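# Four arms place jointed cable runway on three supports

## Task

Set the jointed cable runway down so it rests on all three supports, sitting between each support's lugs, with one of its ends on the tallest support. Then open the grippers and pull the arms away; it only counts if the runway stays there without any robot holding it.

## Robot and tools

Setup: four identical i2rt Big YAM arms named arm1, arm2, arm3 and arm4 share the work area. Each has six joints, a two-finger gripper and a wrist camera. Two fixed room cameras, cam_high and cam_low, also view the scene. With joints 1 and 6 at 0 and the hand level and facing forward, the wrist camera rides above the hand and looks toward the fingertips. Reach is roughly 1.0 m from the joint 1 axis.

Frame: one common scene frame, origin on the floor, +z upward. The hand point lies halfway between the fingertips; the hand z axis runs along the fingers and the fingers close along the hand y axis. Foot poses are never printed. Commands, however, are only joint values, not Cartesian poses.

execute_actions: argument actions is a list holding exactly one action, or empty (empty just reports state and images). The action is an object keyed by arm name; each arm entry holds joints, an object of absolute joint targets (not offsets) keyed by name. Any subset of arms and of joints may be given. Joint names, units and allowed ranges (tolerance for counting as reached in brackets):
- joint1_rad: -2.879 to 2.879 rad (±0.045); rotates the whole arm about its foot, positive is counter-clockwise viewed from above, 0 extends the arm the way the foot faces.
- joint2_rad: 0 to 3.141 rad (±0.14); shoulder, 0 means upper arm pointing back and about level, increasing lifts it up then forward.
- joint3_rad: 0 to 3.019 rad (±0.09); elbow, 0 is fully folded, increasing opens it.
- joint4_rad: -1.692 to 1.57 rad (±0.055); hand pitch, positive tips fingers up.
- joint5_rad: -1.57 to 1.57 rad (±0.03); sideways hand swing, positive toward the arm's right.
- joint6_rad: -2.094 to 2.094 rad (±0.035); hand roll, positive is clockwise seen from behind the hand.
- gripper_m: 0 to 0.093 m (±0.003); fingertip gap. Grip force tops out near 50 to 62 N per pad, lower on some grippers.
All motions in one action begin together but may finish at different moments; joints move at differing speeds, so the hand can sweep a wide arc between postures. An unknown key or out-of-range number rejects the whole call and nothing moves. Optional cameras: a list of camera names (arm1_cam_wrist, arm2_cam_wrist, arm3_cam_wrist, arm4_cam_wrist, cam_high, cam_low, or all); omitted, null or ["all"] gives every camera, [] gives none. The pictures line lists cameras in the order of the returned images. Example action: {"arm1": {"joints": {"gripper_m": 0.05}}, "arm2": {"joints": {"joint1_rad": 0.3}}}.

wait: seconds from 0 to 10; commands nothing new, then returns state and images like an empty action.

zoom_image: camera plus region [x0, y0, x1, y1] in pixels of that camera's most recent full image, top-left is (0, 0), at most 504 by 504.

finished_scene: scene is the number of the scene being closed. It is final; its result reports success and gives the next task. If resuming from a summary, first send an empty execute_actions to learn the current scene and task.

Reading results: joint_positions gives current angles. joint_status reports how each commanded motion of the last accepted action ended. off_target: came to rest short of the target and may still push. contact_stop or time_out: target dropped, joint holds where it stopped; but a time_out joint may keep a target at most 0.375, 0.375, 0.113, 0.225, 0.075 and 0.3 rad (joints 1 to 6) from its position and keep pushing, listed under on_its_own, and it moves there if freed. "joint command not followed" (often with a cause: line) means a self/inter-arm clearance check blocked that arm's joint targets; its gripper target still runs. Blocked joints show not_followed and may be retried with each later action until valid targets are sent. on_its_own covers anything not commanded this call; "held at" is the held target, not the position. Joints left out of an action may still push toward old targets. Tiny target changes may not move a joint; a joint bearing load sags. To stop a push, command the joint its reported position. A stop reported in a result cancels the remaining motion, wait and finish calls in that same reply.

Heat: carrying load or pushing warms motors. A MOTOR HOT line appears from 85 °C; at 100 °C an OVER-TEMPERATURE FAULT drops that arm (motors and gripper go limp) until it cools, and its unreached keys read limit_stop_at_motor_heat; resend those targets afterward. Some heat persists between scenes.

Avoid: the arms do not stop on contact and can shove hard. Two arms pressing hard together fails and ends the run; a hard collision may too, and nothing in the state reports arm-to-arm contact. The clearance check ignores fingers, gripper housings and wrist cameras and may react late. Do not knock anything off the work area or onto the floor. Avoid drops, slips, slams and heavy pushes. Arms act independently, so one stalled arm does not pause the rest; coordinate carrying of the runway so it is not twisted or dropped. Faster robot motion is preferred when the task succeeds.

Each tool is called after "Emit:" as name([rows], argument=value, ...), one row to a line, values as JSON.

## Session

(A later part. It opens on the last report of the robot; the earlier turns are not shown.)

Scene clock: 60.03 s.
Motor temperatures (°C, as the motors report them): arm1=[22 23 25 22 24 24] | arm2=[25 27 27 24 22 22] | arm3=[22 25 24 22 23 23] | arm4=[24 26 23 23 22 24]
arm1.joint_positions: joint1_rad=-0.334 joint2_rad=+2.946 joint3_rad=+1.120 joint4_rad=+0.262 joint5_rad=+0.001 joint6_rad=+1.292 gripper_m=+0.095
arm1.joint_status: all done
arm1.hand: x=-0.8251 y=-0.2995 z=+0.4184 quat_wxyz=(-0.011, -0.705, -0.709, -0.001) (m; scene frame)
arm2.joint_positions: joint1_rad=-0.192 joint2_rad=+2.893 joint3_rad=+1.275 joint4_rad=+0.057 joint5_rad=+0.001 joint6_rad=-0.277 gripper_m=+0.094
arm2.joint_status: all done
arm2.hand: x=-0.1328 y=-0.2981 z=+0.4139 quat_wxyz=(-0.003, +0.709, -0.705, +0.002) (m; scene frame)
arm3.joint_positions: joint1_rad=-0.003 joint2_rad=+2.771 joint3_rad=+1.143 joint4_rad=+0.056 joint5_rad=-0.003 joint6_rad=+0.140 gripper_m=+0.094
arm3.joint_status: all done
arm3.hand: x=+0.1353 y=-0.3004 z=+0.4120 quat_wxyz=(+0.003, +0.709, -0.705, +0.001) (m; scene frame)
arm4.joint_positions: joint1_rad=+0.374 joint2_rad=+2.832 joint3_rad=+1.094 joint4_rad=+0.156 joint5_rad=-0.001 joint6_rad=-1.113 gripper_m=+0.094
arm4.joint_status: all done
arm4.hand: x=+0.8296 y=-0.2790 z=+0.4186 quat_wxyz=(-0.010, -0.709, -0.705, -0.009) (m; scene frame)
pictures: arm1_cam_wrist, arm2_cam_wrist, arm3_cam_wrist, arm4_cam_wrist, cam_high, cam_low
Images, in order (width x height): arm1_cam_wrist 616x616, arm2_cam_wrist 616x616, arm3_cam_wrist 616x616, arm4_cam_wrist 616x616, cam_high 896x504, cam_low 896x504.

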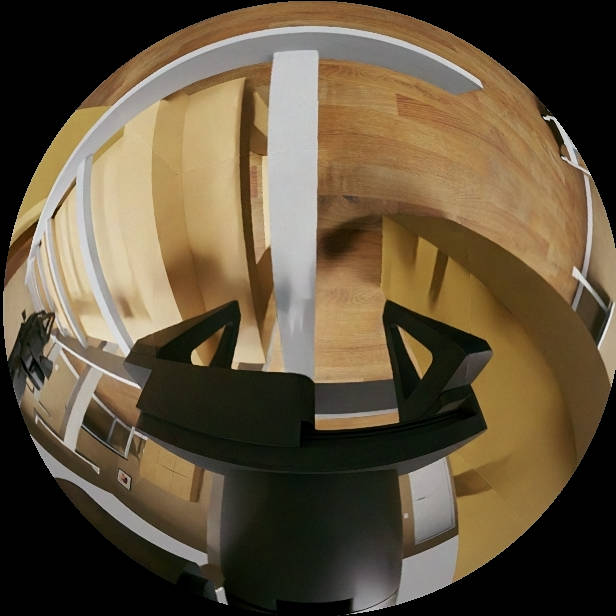

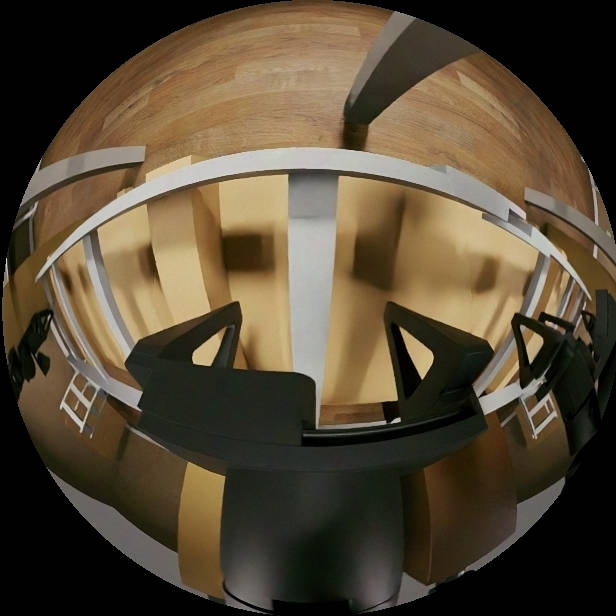

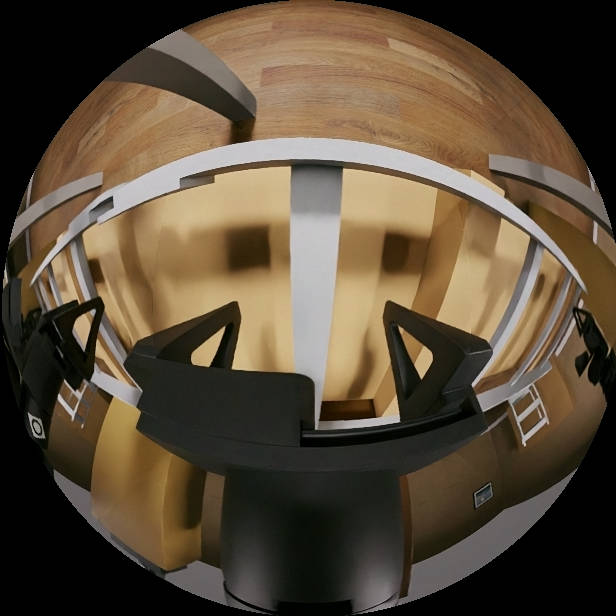

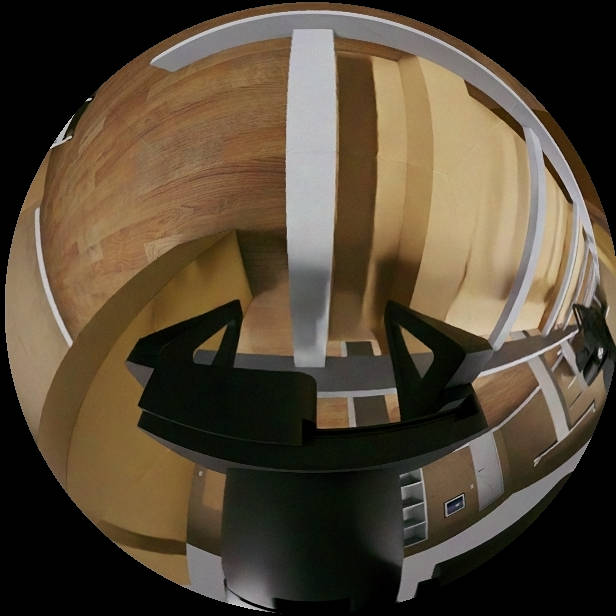

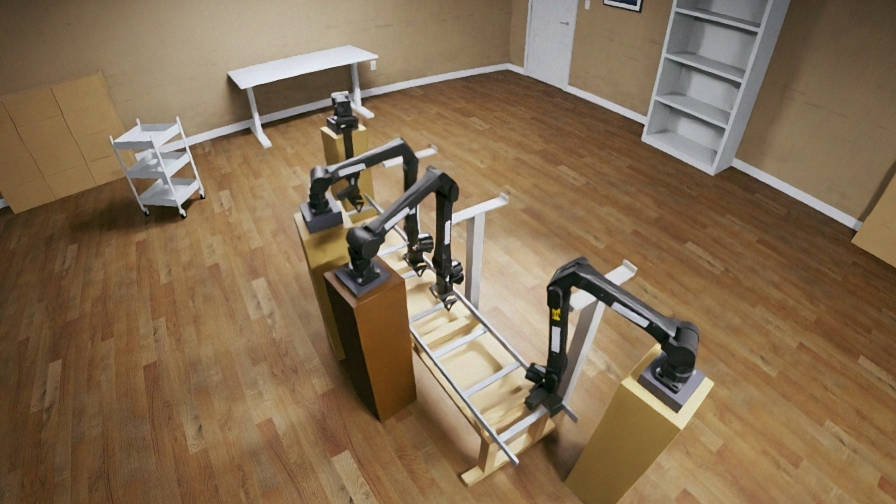

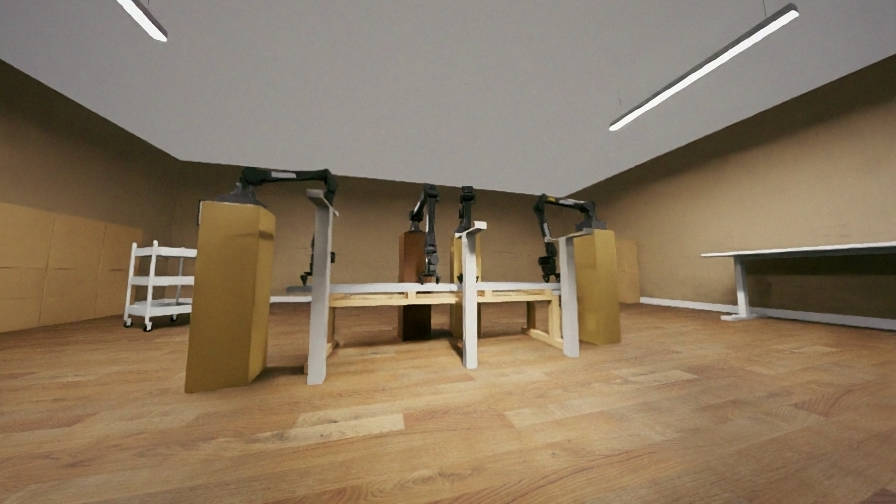

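Emit:
execute_actions([
  {"arm1":{"joints":{"joint2_rad":3.03,"joint3_rad":1.215,"joint4_rad":0.275}},"arm2":{"joints":{"joint2_rad":2.958,"joint3_rad":1.343,"joint4_rad":0.075}},"arm3":{"joints":{"joint2_rad":2.835,"joint3_rad":1.206,"joint4_rad":0.084}},"arm4":{"joints":{"joint1_rad":0.5,"joint2_rad":2.895,"joint3_rad":1.195,"joint4_rad":0.16,"joint6_rad":-0.98}}},
], cameras=[])

Emit:
execute_actions([
  {"arm1":{"joints":{"gripper_m":0}},"arm2":{"joints":{"gripper_m":0}},"arm3":{"joints":{"gripper_m":0}},"arm4":{"joints":{"gripper_m":0}}},
])

Scene clock: 68.67 s.
Motor temperatures (°C, as the motors report them): arm1=[22 23 25 22 24 24] | arm2=[25 28 27 24 22 22] | arm3=[22 26 24 22 23 23] | arm4=[24 26 22 23 22 24]
arm1.joint_positions: joint1_rad=-0.334 joint2_rad=+3.026 joint3_rad=+1.220 joint4_rad=+0.270 joint5_rad=+0.001 joint6_rad=+1.292 gripper_m=+0.095
arm1.joint_status: all done
arm1.hand: x=-0.8113 y=-0.3037 z=+0.3863 quat_wxyz=(-0.023, -0.705, -0.709, -0.008) (m; scene frame)
arm2.joint_positions: joint1_rad=-0.192 joint2_rad=+2.951 joint3_rad=+1.343 joint4_rad=+0.067 joint5_rad=+0.001 joint6_rad=-0.277 gripper_m=+0.094
arm2.joint_status: all done
arm2.hand: x=-0.1299 y=-0.2883 z=+0.3916 quat_wxyz=(-0.013, +0.709, -0.705, -0.003) (m; scene frame)
arm3.joint_positions: joint1_rad=-0.003 joint2_rad=+2.841 joint3_rad=+1.207 joint4_rad=+0.077 joint5_rad=-0.003 joint6_rad=+0.140 gripper_m=+0.094
arm3.joint_status: all done
arm3.hand: x=+0.1345 y=-0.2955 z=+0.3855 quat_wxyz=(-0.001, +0.709, -0.705, -0.005) (m; scene frame)
arm4.joint_positions: joint1_rad=+0.510 joint2_rad=+2.879 joint3_rad=+1.200 joint4_rad=+0.156 joint5_rad=-0.001 joint6_rad=-0.994 gripper_m=+0.094
arm4.joint_status: all done
arm4.hand: x=+0.8198 y=-0.3405 z=+0.3981 quat_wxyz=(-0.003, -0.703, -0.711, +0.020) (m; scene frame)
pictures: none
No camera images: the call's "cameras" was empty. Leave "cameras" out to get every camera's image.

Scene clock: 69.40 s.
Motor temperatures (°C, as the motors report them): arm1=[22 23 25 22 24 24] | arm2=[25 28 27 24 22 22] | arm3=[22 26 24 22 23 23] | arm4=[24 26 22 23 22 24]
arm1.joint_positions: joint1_rad=-0.334 joint2_rad=+3.027 joint3_rad=+1.217 joint4_rad=+0.270 joint5_rad=+0.004 joint6_rad=+1.292 gripper_m=+0.025
arm1.joint_status: gripper_m off_target (ended at +0.025, target +0.000)
arm1.hand: x=-0.8144 y=-0.3034 z=+0.3859 quat_wxyz=(-0.022, -0.705, -0.709, -0.006) (m; scene frame)
arm2.joint_positions: joint1_rad=-0.187 joint2_rad=+2.953 joint3_rad=+1.342 joint4_rad=+0.067 joint5_rad=-0.012 joint6_rad=-0.266 gripper_m=+0.025
arm2.joint_status: gripper_m off_target (ended at +0.025, target +0.000)
arm2.hand: x=-0.1345 y=-0.2887 z=+0.3910 quat_wxyz=(-0.008, +0.707, -0.707, -0.009) (m; scene frame)
arm3.joint_positions: joint1_rad=-0.003 joint2_rad=+2.841 joint3_rad=+1.207 joint4_rad=+0.077 joint5_rad=+0.001 joint6_rad=+0.153 gripper_m=+0.024
arm3.joint_status: gripper_m off_target (ended at +0.024, target +0.000)
arm3.hand: x=+0.1354 y=-0.2955 z=+0.3853 quat_wxyz=(-0.003, +0.704, -0.710, -0.003) (m; scene frame)
arm4.joint_positions: joint1_rad=+0.513 joint2_rad=+2.884 joint3_rad=+1.189 joint4_rad=+0.154 joint5_rad=-0.016 joint6_rad=-0.981 gripper_m=+0.024
arm4.joint_status: gripper_m off_target (ended at +0.024, target +0.000)
arm4.hand: x=+0.8308 y=-0.3377 z=+0.3968 quat_wxyz=(-0.013, -0.707, -0.707, +0.012) (m; scene frame)
pictures: arm1_cam_wrist, arm2_cam_wrist, arm3_cam_wrist, arm4_cam_wrist, cam_high, cam_low
Images, in order (width x height): arm1_cam_wrist 616x616, arm2_cam_wrist 616x616, arm3_cam_wrist 616x616, arm4_cam_wrist 616x616, cam_high 896x504, cam_low 896x504.

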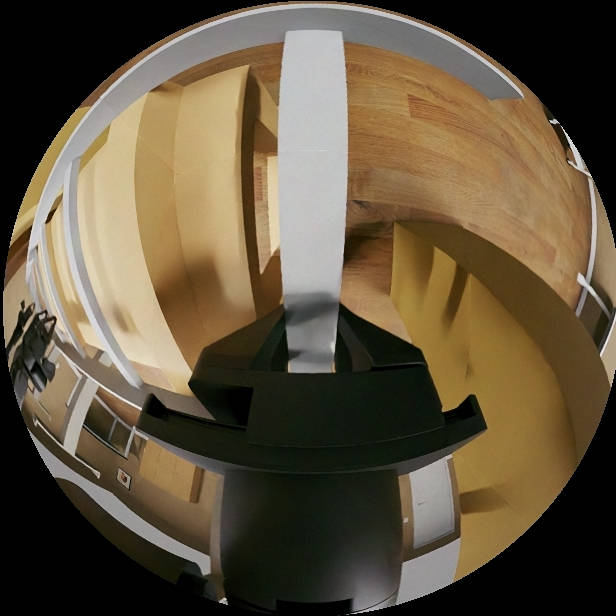

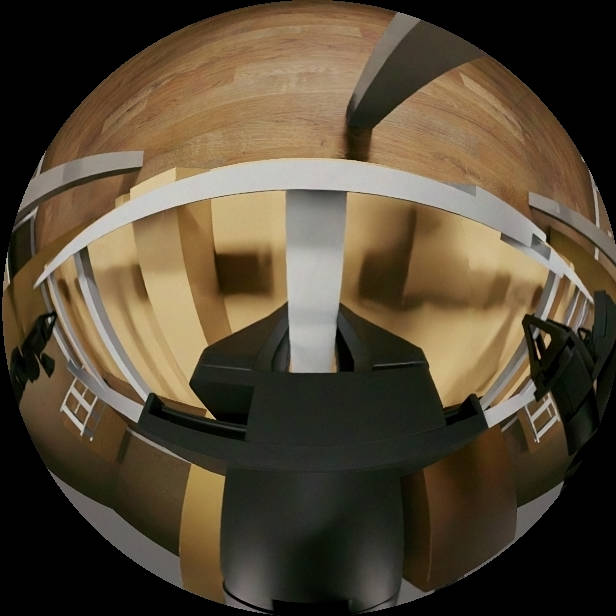

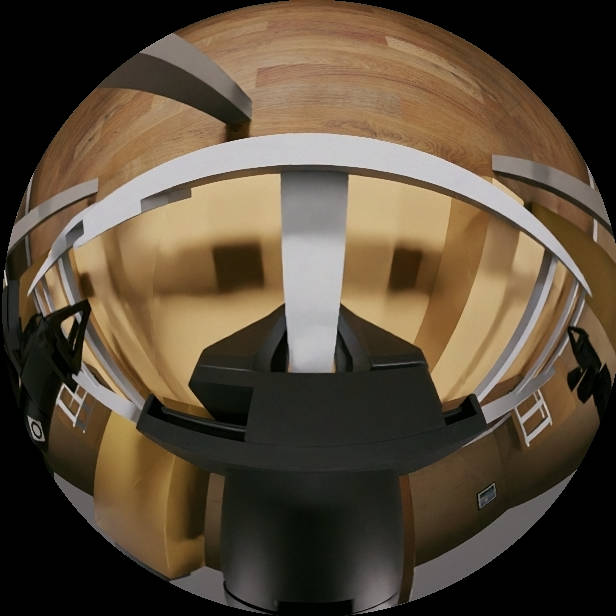

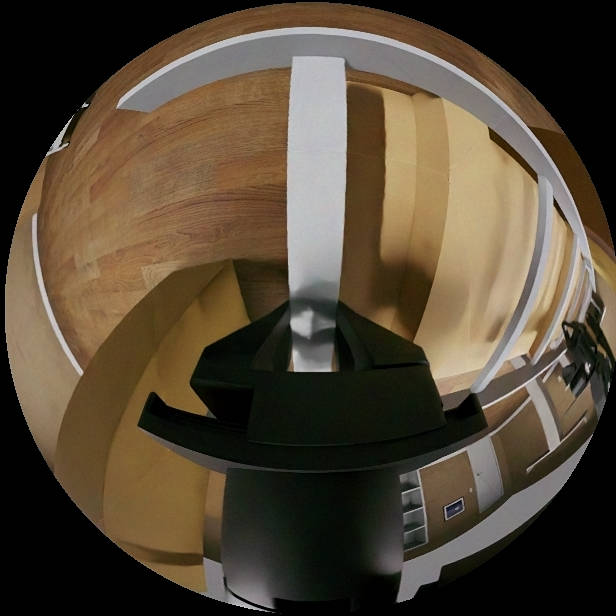

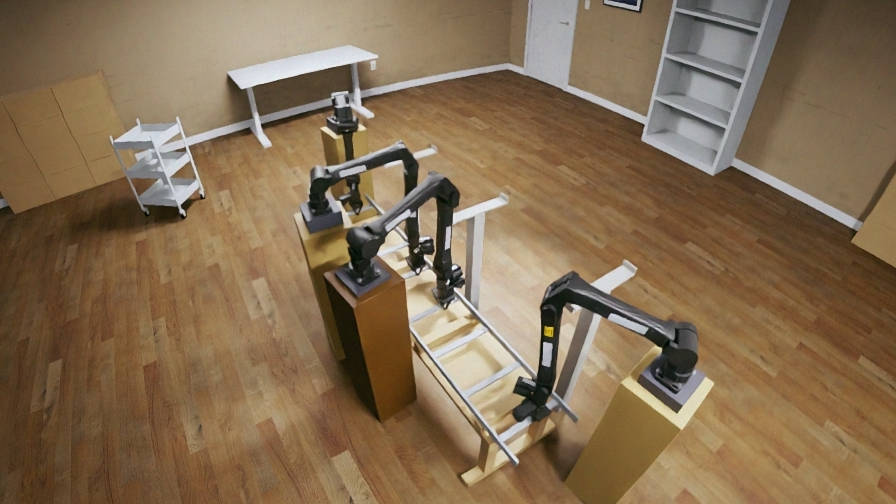

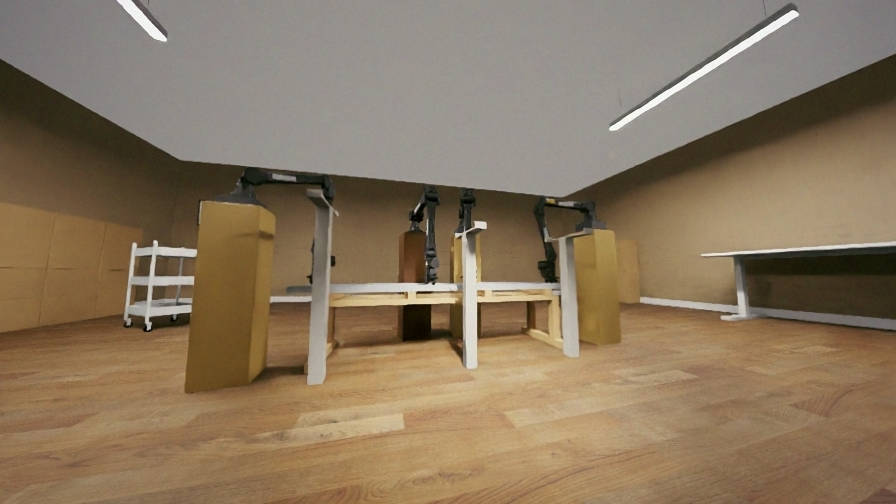

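Emit:
execute_actions([
  {"arm1":{"joints":{"joint2_rad":2.562,"joint3_rad":0.89,"joint4_rad":0.108}},"arm2":{"joints":{"joint2_rad":2.542,"joint3_rad":1.04,"joint4_rad":-0.062}},"arm3":{"joints":{"joint2_rad":2.396,"joint3_rad":0.93,"joint4_rad":-0.101}},"arm4":{"joints":{"joint2_rad":2.435,"joint3_rad":0.9,"joint4_rad":-0.03}}},
], cameras=["cam_high"])

Emit:
execute_actions([
  {"arm1":{"joints":{"joint2_rad":1.983,"joint3_rad":0.7,"joint4_rad":-0.278}},"arm2":{"joints":{"joint2_rad":2.048,"joint3_rad":0.885,"joint4_rad":-0.397}},"arm3":{"joints":{"joint2_rad":1.886,"joint3_rad":0.82,"joint4_rad":-0.5}},"arm4":{"joints":{"joint2_rad":1.896,"joint3_rad":0.77,"joint4_rad":-0.434}}},
])

Scene clock: 82.60 s.
Motor temperatures (°C, as the motors report them): arm1=[22 23 25 22 24 24] | arm2=[25 28 27 24 22 22] | arm3=[22 26 24 22 23 23] | arm4=[24 26 22 23 22 24]
arm1.joint_positions: joint1_rad=-0.352 joint2_rad=+2.621 joint3_rad=+0.911 joint4_rad=+0.118 joint5_rad=-0.012 joint6_rad=+1.268 gripper_m=+0.025
arm1.joint_status: all done
arm1.hand: x=-0.8139 y=-0.3058 z=+0.5326 quat_wxyz=(+0.005, -0.703, -0.711, +0.000) (m; scene frame)
arm2.joint_positions: joint1_rad=-0.187 joint2_rad=+2.575 joint3_rad=+1.055 joint4_rad=-0.036 joint5_rad=-0.009 joint6_rad=-0.266 gripper_m=+0.025
arm2.joint_status: all done
arm2.hand: x=-0.1340 y=-0.2856 z=+0.5325 quat_wxyz=(-0.003, +0.707, -0.707, -0.004) (m; scene frame)
arm3.joint_positions: joint1_rad=-0.003 joint2_rad=+2.457 joint3_rad=+0.957 joint4_rad=-0.061 joint5_rad=+0.011 joint6_rad=+0.155 gripper_m=+0.024
arm3.joint_status: all done
arm3.hand: x=+0.1364 y=-0.2901 z=+0.5250 quat_wxyz=(-0.005, +0.704, -0.711, +0.001) (m; scene frame)
arm4.joint_positions: joint1_rad=+0.513 joint2_rad=+2.496 joint3_rad=+0.917 joint4_rad=-0.010 joint5_rad=+0.011 joint6_rad=-0.981 gripper_m=+0.024
arm4.joint_status: all done
arm4.hand: x=+0.8321 y=-0.3290 z=+0.5368 quat_wxyz=(-0.004, -0.706, -0.708, -0.014) (m; scene frame)
pictures: cam_high
Images, in order (width x height): cam_high 896x504.

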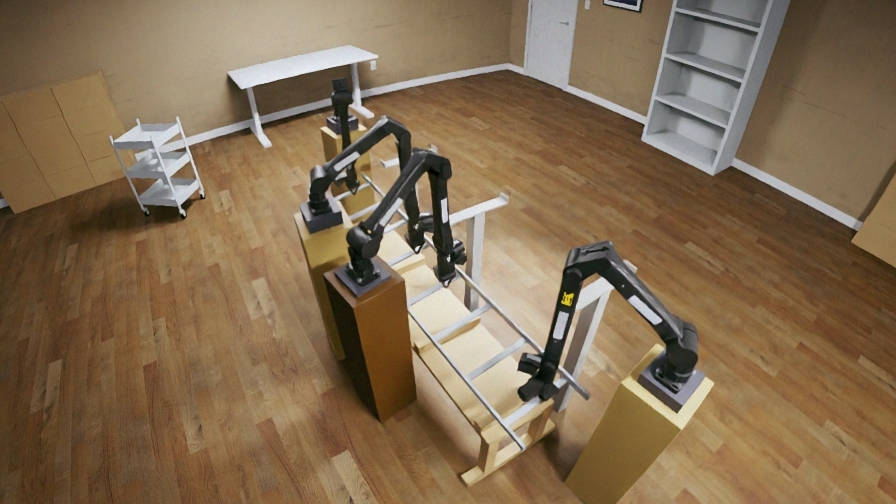

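Scene clock: 85.13 s.
Motor temperatures (°C, as the motors report them): arm1=[22 23 25 22 24 24] | arm2=[25 28 27 24 22 22] | arm3=[22 26 24 22 23 23] | arm4=[24 27 22 23 22 24]
arm1.joint_positions: joint1_rad=-0.353 joint2_rad=+2.048 joint3_rad=+0.693 joint4_rad=-0.259 joint5_rad=-0.012 joint6_rad=+1.266 gripper_m=+0.025
arm1.joint_status: all done
arm1.hand: x=-0.8140 y=-0.3046 z=+0.7137 quat_wxyz=(+0.014, -0.702, -0.712, +0.005) (m; scene frame)
arm2.joint_positions: joint1_rad=-0.187 joint2_rad=+2.094 joint3_rad=+0.886 joint4_rad=-0.370 joint5_rad=-0.011 joint6_rad=-0.266 gripper_m=+0.025
arm2.joint_status: all done
arm2.hand: x=-0.1341 y=-0.2819 z=+0.7050 quat_wxyz=(+0.007, +0.707, -0.707, +0.001) (m; scene frame)
arm3.joint_positions: joint1_rad=-0.003 joint2_rad=+1.963 joint3_rad=+0.830 joint4_rad=-0.440 joint5_rad=+0.010 joint6_rad=+0.156 gripper_m=+0.024
arm3.joint_status: joint4_rad time_out (moved -0.378 of -0.439); the others done
arm3.on_its_own: joint4_rad reads -0.440 and still pushes toward -0.500 since a time_out
arm3.hand: x=+0.1356 y=-0.2859 z=+0.6973 quat_wxyz=(-0.002, +0.703, -0.711, +0.006) (m; scene frame)
arm4.joint_positions: joint1_rad=+0.513 joint2_rad=+1.964 joint3_rad=+0.761 joint4_rad=-0.407 joint5_rad=+0.009 joint6_rad=-0.980 gripper_m=+0.024
arm4.joint_status: all done
arm4.hand: x=+0.8298 y=-0.3282 z=+0.7125 quat_wxyz=(-0.007, -0.707, -0.707, -0.024) (m; scene frame)
pictures: arm1_cam_wrist, arm2_cam_wrist, arm3_cam_wrist, arm4_cam_wrist, cam_high, cam_low
Images, in order (width x height): arm1_cam_wrist 616x616, arm2_cam_wrist 616x616, arm3_cam_wrist 616x616, arm4_cam_wrist 616x616, cam_high 896x504, cam_low 896x504.

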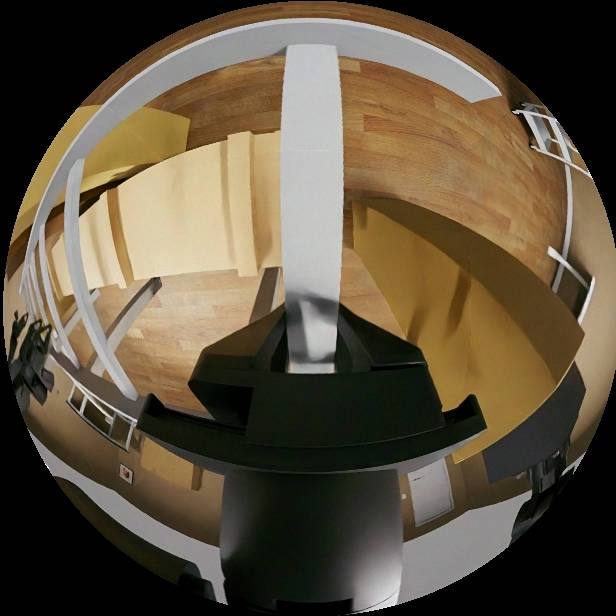

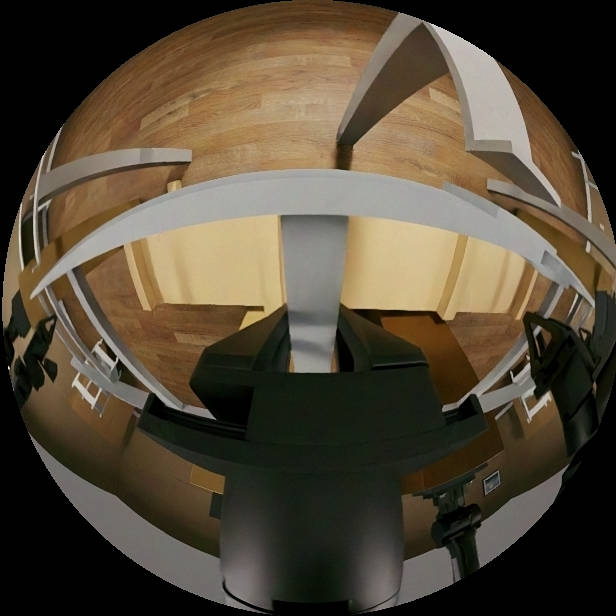

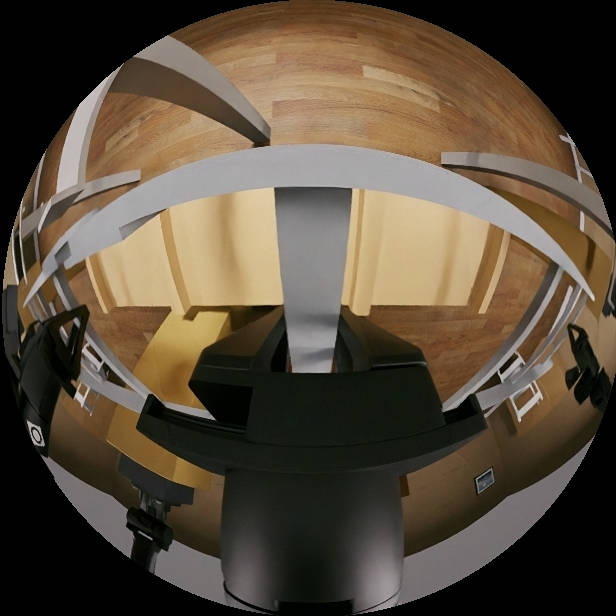

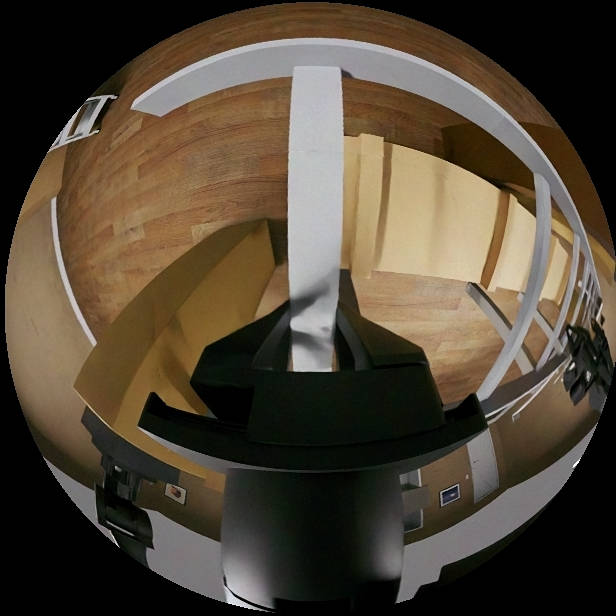

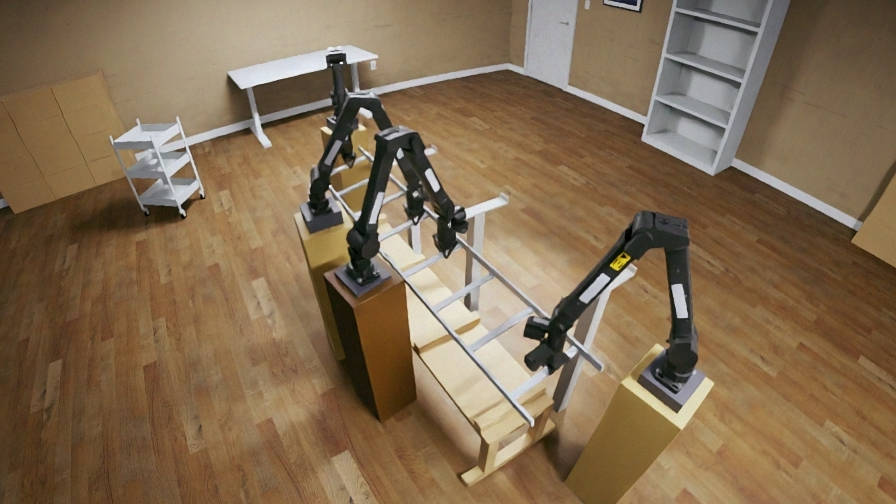

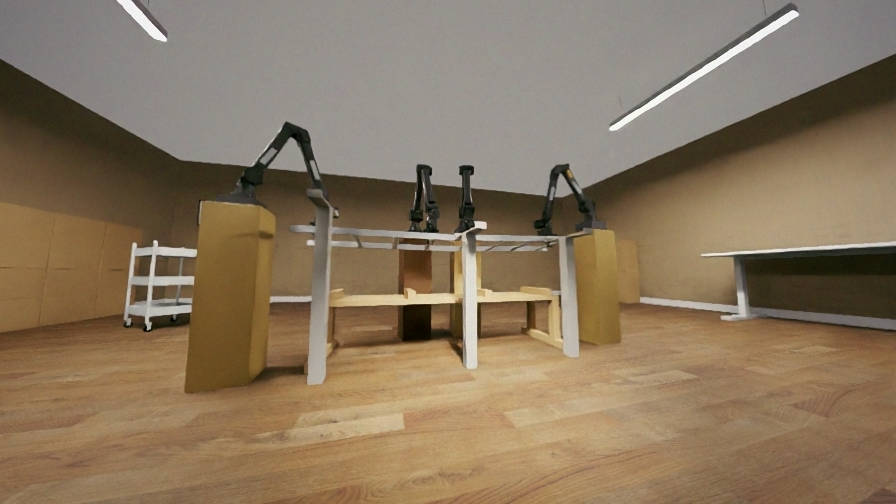

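Emit:
execute_actions([
  {"arm1":{"joints":{"joint2_rad":1.42,"joint3_rad":0.74,"joint4_rad":-0.84}},"arm2":{"joints":{"joint2_rad":1.59,"joint3_rad":0.93,"joint4_rad":-0.86}},"arm3":{"joints":{"joint2_rad":1.45,"joint3_rad":0.93,"joint4_rad":-0.99}},"arm4":{"joints":{"joint2_rad":1.42,"joint3_rad":0.87,"joint4_rad":-0.95}}},
])

Scene clock: 92.17 s.
Motor temperatures (°C, as the motors report them): arm1=[22 24 25 23 24 24] | arm2=[25 29 28 24 22 22] | arm3=[22 26 25 22 23 23] | arm4=[24 27 23 23 22 24]
arm1.joint_positions: joint1_rad=-0.353 joint2_rad=+1.483 joint3_rad=+0.704 joint4_rad=-0.788 joint5_rad=+0.002 joint6_rad=+1.267 gripper_m=+0.025
arm1.joint_status: all done
arm1.hand: x=-0.8152 y=-0.3053 z=+0.8963 quat_wxyz=(-0.010, -0.703, -0.711, +0.000) (m; scene frame)
arm2.joint_positions: joint1_rad=-0.187 joint2_rad=+1.615 joint3_rad=+0.894 joint4_rad=-0.814 joint5_rad=-0.012 joint6_rad=-0.266 gripper_m=+0.025
arm2.joint_status: all done
arm2.hand: x=-0.1355 y=-0.2820 z=+0.8915 quat_wxyz=(-0.011, +0.707, -0.707, -0.010) (m; scene frame)
arm3.joint_positions: joint1_rad=-0.001 joint2_rad=+1.502 joint3_rad=+0.894 joint4_rad=-0.907 joint5_rad=+0.005 joint6_rad=+0.158 gripper_m=+0.024
arm3.joint_status: joint4_rad time_out (moved -0.467 of -0.550); the others done
arm3.on_its_own: joint4_rad reads -0.907 and still pushes toward -0.990 since a time_out
arm3.hand: x=+0.1340 y=-0.2851 z=+0.8839 quat_wxyz=(-0.017, +0.703, -0.711, -0.019) (m; scene frame)
arm4.joint_positions: joint1_rad=+0.514 joint2_rad=+1.488 joint3_rad=+0.819 joint4_rad=-0.894 joint5_rad=-0.003 joint6_rad=-0.975 gripper_m=+0.024
arm4.joint_status: joint4_rad time_out (moved -0.487 of -0.543); the others done
arm4.on_its_own: joint4_rad reads -0.894 and still pushes toward -0.950 since a time_out
arm4.hand: x=+0.8263 y=-0.3306 z=+0.8908 quat_wxyz=(-0.009, -0.709, -0.706, +0.000) (m; scene frame)
pictures: arm1_cam_wrist, arm2_cam_wrist, arm3_cam_wrist, arm4_cam_wrist, cam_high, cam_low
Images, in order (width x height): arm1_cam_wrist 616x616, arm2_cam_wrist 616x616, arm3_cam_wrist 616x616, arm4_cam_wrist 616x616, cam_high 896x504, cam_low 896x504.

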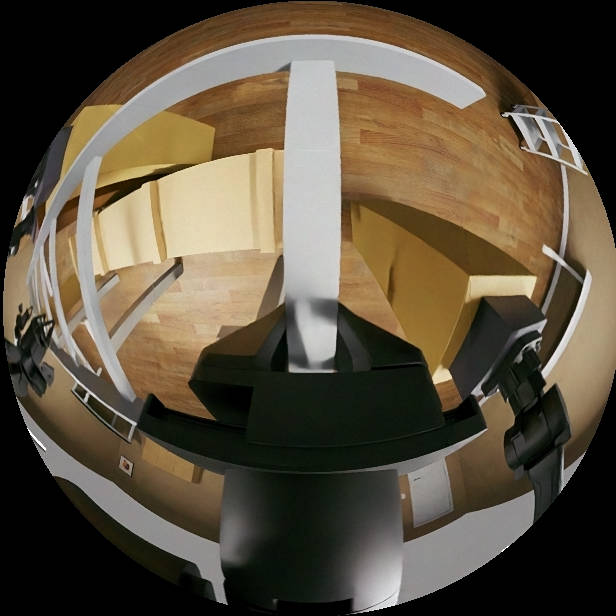

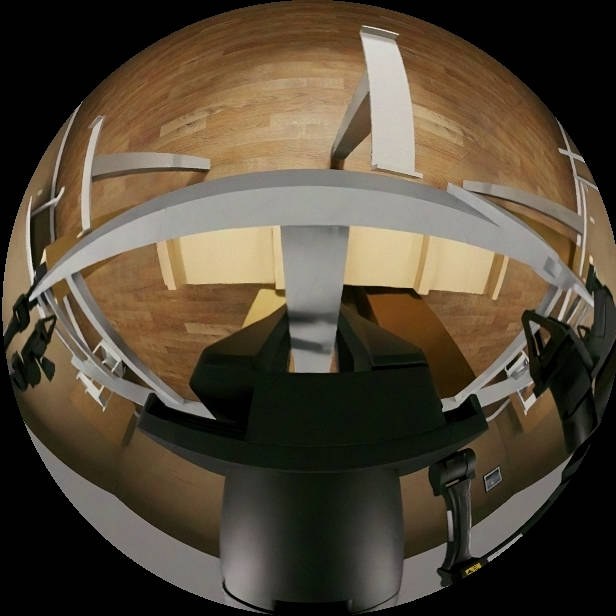

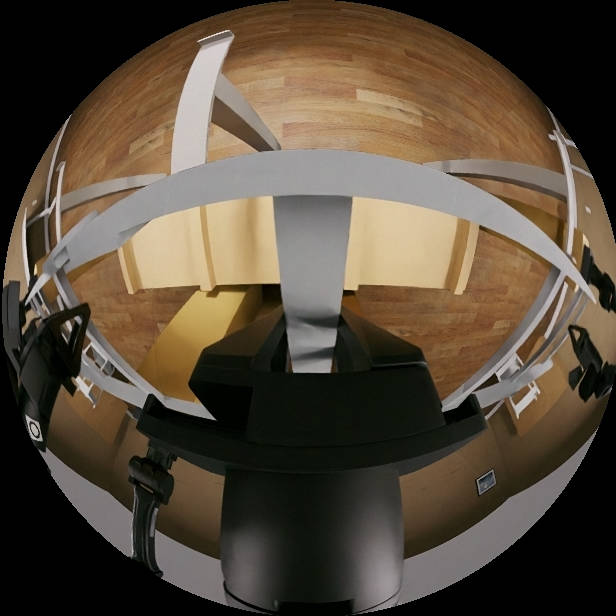

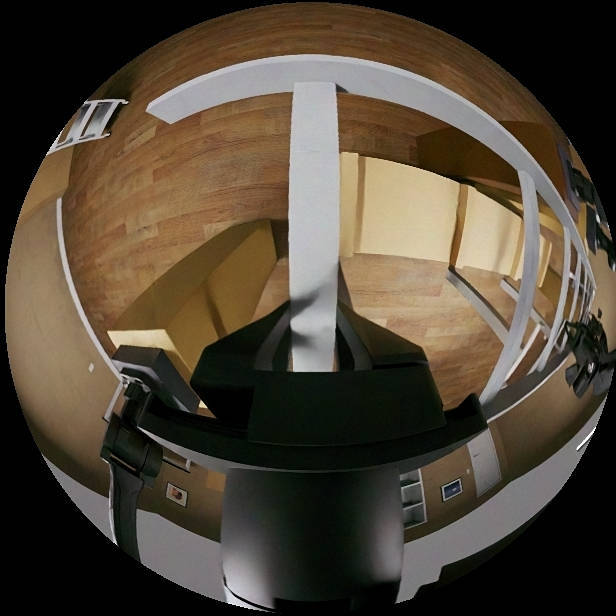

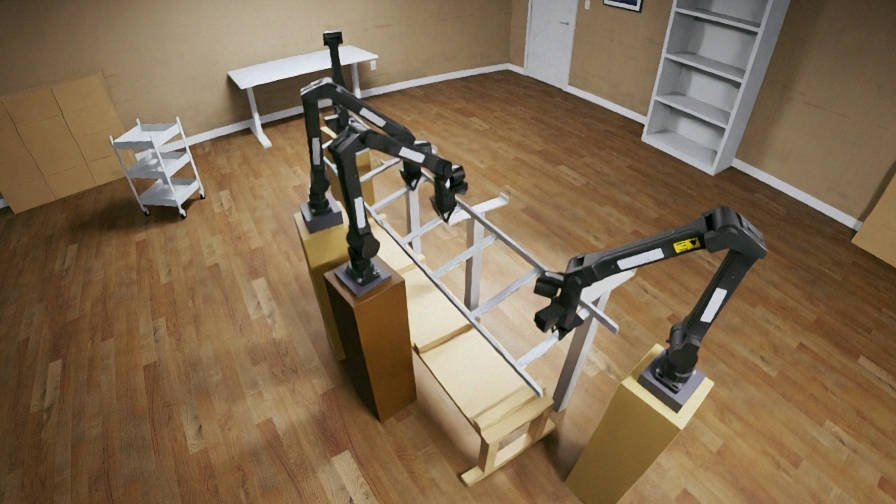

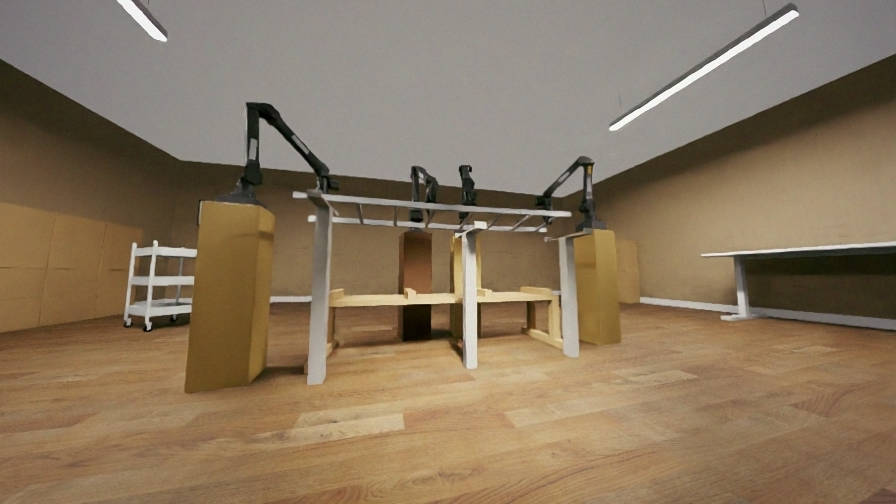

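Emit:
execute_actions([
  {"arm4":{"joints":{"joint2_rad":1.33,"joint3_rad":0.97,"joint4_rad":-1.16}},"arm3":{"joints":{"joint3_rad":0.97,"joint4_rad":-1.03}}},
], cameras=["cam_low"])

Emit:
execute_actions([
  {"arm1":{"joints":{"joint1_rad":0.06,"joint2_rad":1.38,"joint3_rad":0.72,"joint4_rad":-0.89,"joint6_rad":1.69}},"arm2":{"joints":{"joint1_rad":-0.12,"joint2_rad":1.87,"joint3_rad":1.3,"joint4_rad":-0.96,"joint6_rad":-0.2}},"arm3":{"joints":{"joint1_rad":-0.04,"joint2_rad":1.76,"joint3_rad":1.3,"joint4_rad":-1.07,"joint6_rad":0.12}},"arm4":{"joints":{"joint1_rad":0.15,"joint2_rad":1.22,"joint3_rad":0.87,"joint4_rad":-1.18,"joint6_rad":-1.34}}},
], cameras=["cam_low","cam_high"])

Emit:
execute_actions([
  {"arm1":{"joints":{"joint1_rad":0.436,"joint2_rad":1.459,"joint3_rad":0.79,"joint4_rad":-0.879,"joint6_rad":2.07}},"arm2":{"joints":{"joint1_rad":-0.08,"joint2_rad":2.15,"joint3_rad":1.7,"joint4_rad":-1.08,"joint6_rad":-0.16}},"arm3":{"joints":{"joint1_rad":-0.06,"joint2_rad":2.055,"joint3_rad":1.69,"joint4_rad":-1.165,"joint6_rad":0.1}},"arm4":{"joints":{"joint1_rad":-0.25,"joint2_rad":1.24,"joint3_rad":0.88,"joint4_rad":-1.18,"joint6_rad":-1.74}}},
])

Scene clock: 121.03 s.
Motor temperatures (°C, as the motors report them): arm1=[22 24 29 23 24 25] | arm2=[25 28 31 24 22 22] | arm3=[22 26 29 22 23 23] | arm4=[24 27 27 23 22 24]
arm1.joint_positions: joint1_rad=-0.353 joint2_rad=+1.483 joint3_rad=+0.707 joint4_rad=-0.789 joint5_rad=+0.002 joint6_rad=+1.263 gripper_m=+0.025
arm1.joint_status: not commanded
arm1.hand: x=-0.8140 y=-0.3057 z=+0.8971 quat_wxyz=(-0.011, -0.701, -0.713, +0.000) (m; scene frame)
arm2.joint_positions: joint1_rad=-0.188 joint2_rad=+1.618 joint3_rad=+0.902 joint4_rad=-0.814 joint5_rad=-0.013 joint6_rad=-0.269 gripper_m=+0.025
arm2.joint_status: not commanded
arm2.hand: x=-0.1344 y=-0.2781 z=+0.8929 quat_wxyz=(-0.014, +0.708, -0.706, -0.012) (m; scene frame)
arm3.joint_positions: joint1_rad=+0.002 joint2_rad=+1.509 joint3_rad=+0.927 joint4_rad=-0.952 joint5_rad=+0.025 joint6_rad=+0.163 gripper_m=+0.024
arm3.joint_status: joint4_rad time_out (moved -0.045 of -0.123); the others done
arm3.on_its_own: joint4_rad reads -0.952 and still pushes toward -1.030 since a time_out
arm3.hand: x=+0.1356 y=-0.2812 z=+0.8916 quat_wxyz=(-0.019, +0.703, -0.711, -0.006) (m; scene frame)
arm4.joint_positions: joint1_rad=+0.513 joint2_rad=+1.442 joint3_rad=+0.903 joint4_rad=-1.068 joint5_rad=-0.011 joint6_rad=-0.973 gripper_m=+0.024
arm4.joint_status: joint4_rad time_out (moved -0.173 of -0.266); the others done
arm4.on_its_own: joint4_rad reads -1.068 and still pushes toward -1.160 since a time_out
arm4.hand: x=+0.8262 y=-0.3309 z=+0.9332 quat_wxyz=(-0.016, -0.709, -0.704, -0.021) (m; scene frame)
pictures: cam_low
Images, in order (width x height): cam_low 896x504.

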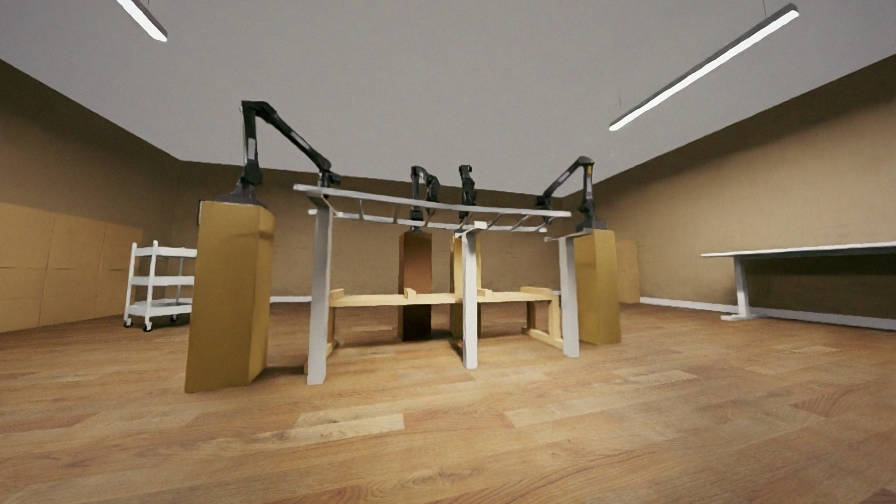

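not run: a stop came earlier in this reply.

not run: a stop came earlier in this reply.

Emit:
execute_actions([
  {"arm1":{"joints":{"joint1_rad":0.06,"joint2_rad":1.38,"joint3_rad":0.72,"joint4_rad":-0.89,"joint6_rad":1.69}},"arm2":{"joints":{"joint1_rad":-0.12,"joint2_rad":1.87,"joint3_rad":1.3,"joint4_rad":-0.96,"joint6_rad":-0.2}},"arm3":{"joints":{"joint1_rad":-0.04,"joint2_rad":1.76,"joint3_rad":1.3,"joint4_rad":-1.07,"joint6_rad":0.12}},"arm4":{"joints":{"joint1_rad":0.15,"joint2_rad":1.22,"joint3_rad":0.87,"joint4_rad":-1.18,"joint6_rad":-1.34}}},
], cameras=["cam_low","cam_high"])

Emit:
execute_actions([
  {"arm1":{"joints":{"joint1_rad":0.436,"joint2_rad":1.459,"joint3_rad":0.79,"joint4_rad":-0.879,"joint6_rad":2.07}},"arm2":{"joints":{"joint1_rad":-0.08,"joint2_rad":2.15,"joint3_rad":1.7,"joint4_rad":-1.08,"joint6_rad":-0.16}},"arm3":{"joints":{"joint1_rad":-0.06,"joint2_rad":2.055,"joint3_rad":1.69,"joint4_rad":-1.165,"joint6_rad":0.1}},"arm4":{"joints":{"joint1_rad":-0.25,"joint2_rad":1.24,"joint3_rad":0.88,"joint4_rad":-1.18,"joint6_rad":-1.74}}},
])

Scene clock: 138.97 s.
Motor temperatures (°C, as the motors report them): arm1=[22 24 29 23 24 25] | arm2=[25 29 32 24 22 22] | arm3=[22 27 30 22 24 23] | arm4=[24 28 29 23 22 24]
arm1.joint_positions: joint1_rad=+0.028 joint2_rad=+1.460 joint3_rad=+0.697 joint4_rad=-0.845 joint5_rad=+0.012 joint6_rad=+1.633 gripper_m=+0.025
arm1.joint_status: joint6_rad time_out (moved +0.371 of +0.427); the others done
arm1.on_its_own: joint6_rad reads +1.633 and still pushes toward +1.690 since a time_out
arm1.hand: x=-0.8168 y=-0.1845 z=+0.9002 quat_wxyz=(+0.000, -0.697, -0.716, +0.018) (m; scene frame)
arm2.joint_positions: joint1_rad=-0.126 joint2_rad=+1.920 joint3_rad=+1.278 joint4_rad=-0.899 joint5_rad=-0.029 joint6_rad=-0.214 gripper_m=+0.025
arm2.joint_status: joint4_rad time_out (moved -0.085 of -0.146); the others done
arm2.on_its_own: joint4_rad reads -0.899 and still pushes toward -0.960 since a time_out
arm2.hand: x=-0.1362 y=-0.1517 z=+0.8716 quat_wxyz=(-0.004, +0.710, -0.704, -0.017) (m; scene frame)
arm3.joint_positions: joint1_rad=-0.027 joint2_rad=+1.829 joint3_rad=+1.287 joint4_rad=-0.994 joint5_rad=+0.038 joint6_rad=+0.135 gripper_m=+0.024
arm3.joint_status: joint4_rad time_out (moved -0.043 of -0.118); the others done
arm3.on_its_own: joint4_rad reads -0.994 and still pushes toward -1.070 since a time_out
arm3.hand: x=+0.1341 y=-0.1549 z=+0.8707 quat_wxyz=(-0.024, +0.702, -0.712, +0.000) (m; scene frame)
arm4.joint_positions: joint1_rad=+0.172 joint2_rad=+1.339 joint3_rad=+0.819 joint4_rad=-1.127 joint5_rad=-0.025 joint6_rad=-1.308 gripper_m=+0.024
arm4.joint_status: all done
arm4.hand: x=+0.8209 y=-0.2110 z=+0.9395 quat_wxyz=(-0.038, -0.711, -0.701, -0.031) (m; scene frame)
pictures: cam_high, cam_low
Images, in order (width x height): cam_high 896x504, cam_low 896x504.

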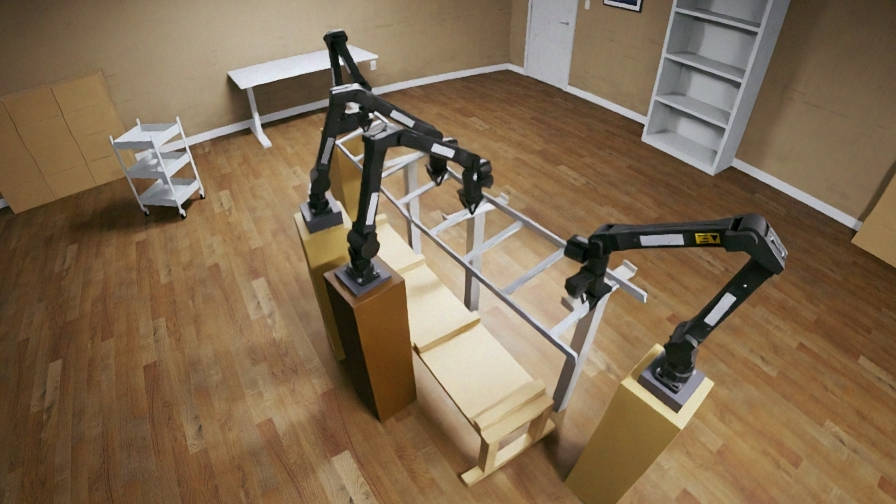

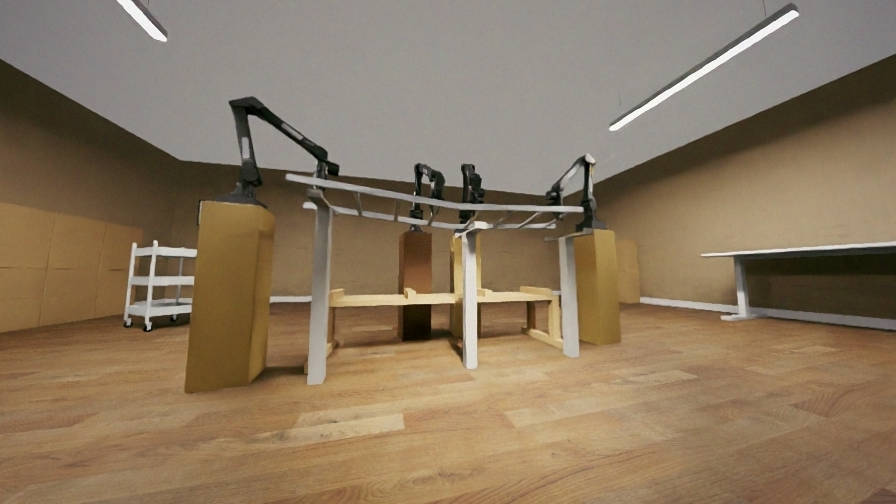

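not run: a stop came earlier in this reply.


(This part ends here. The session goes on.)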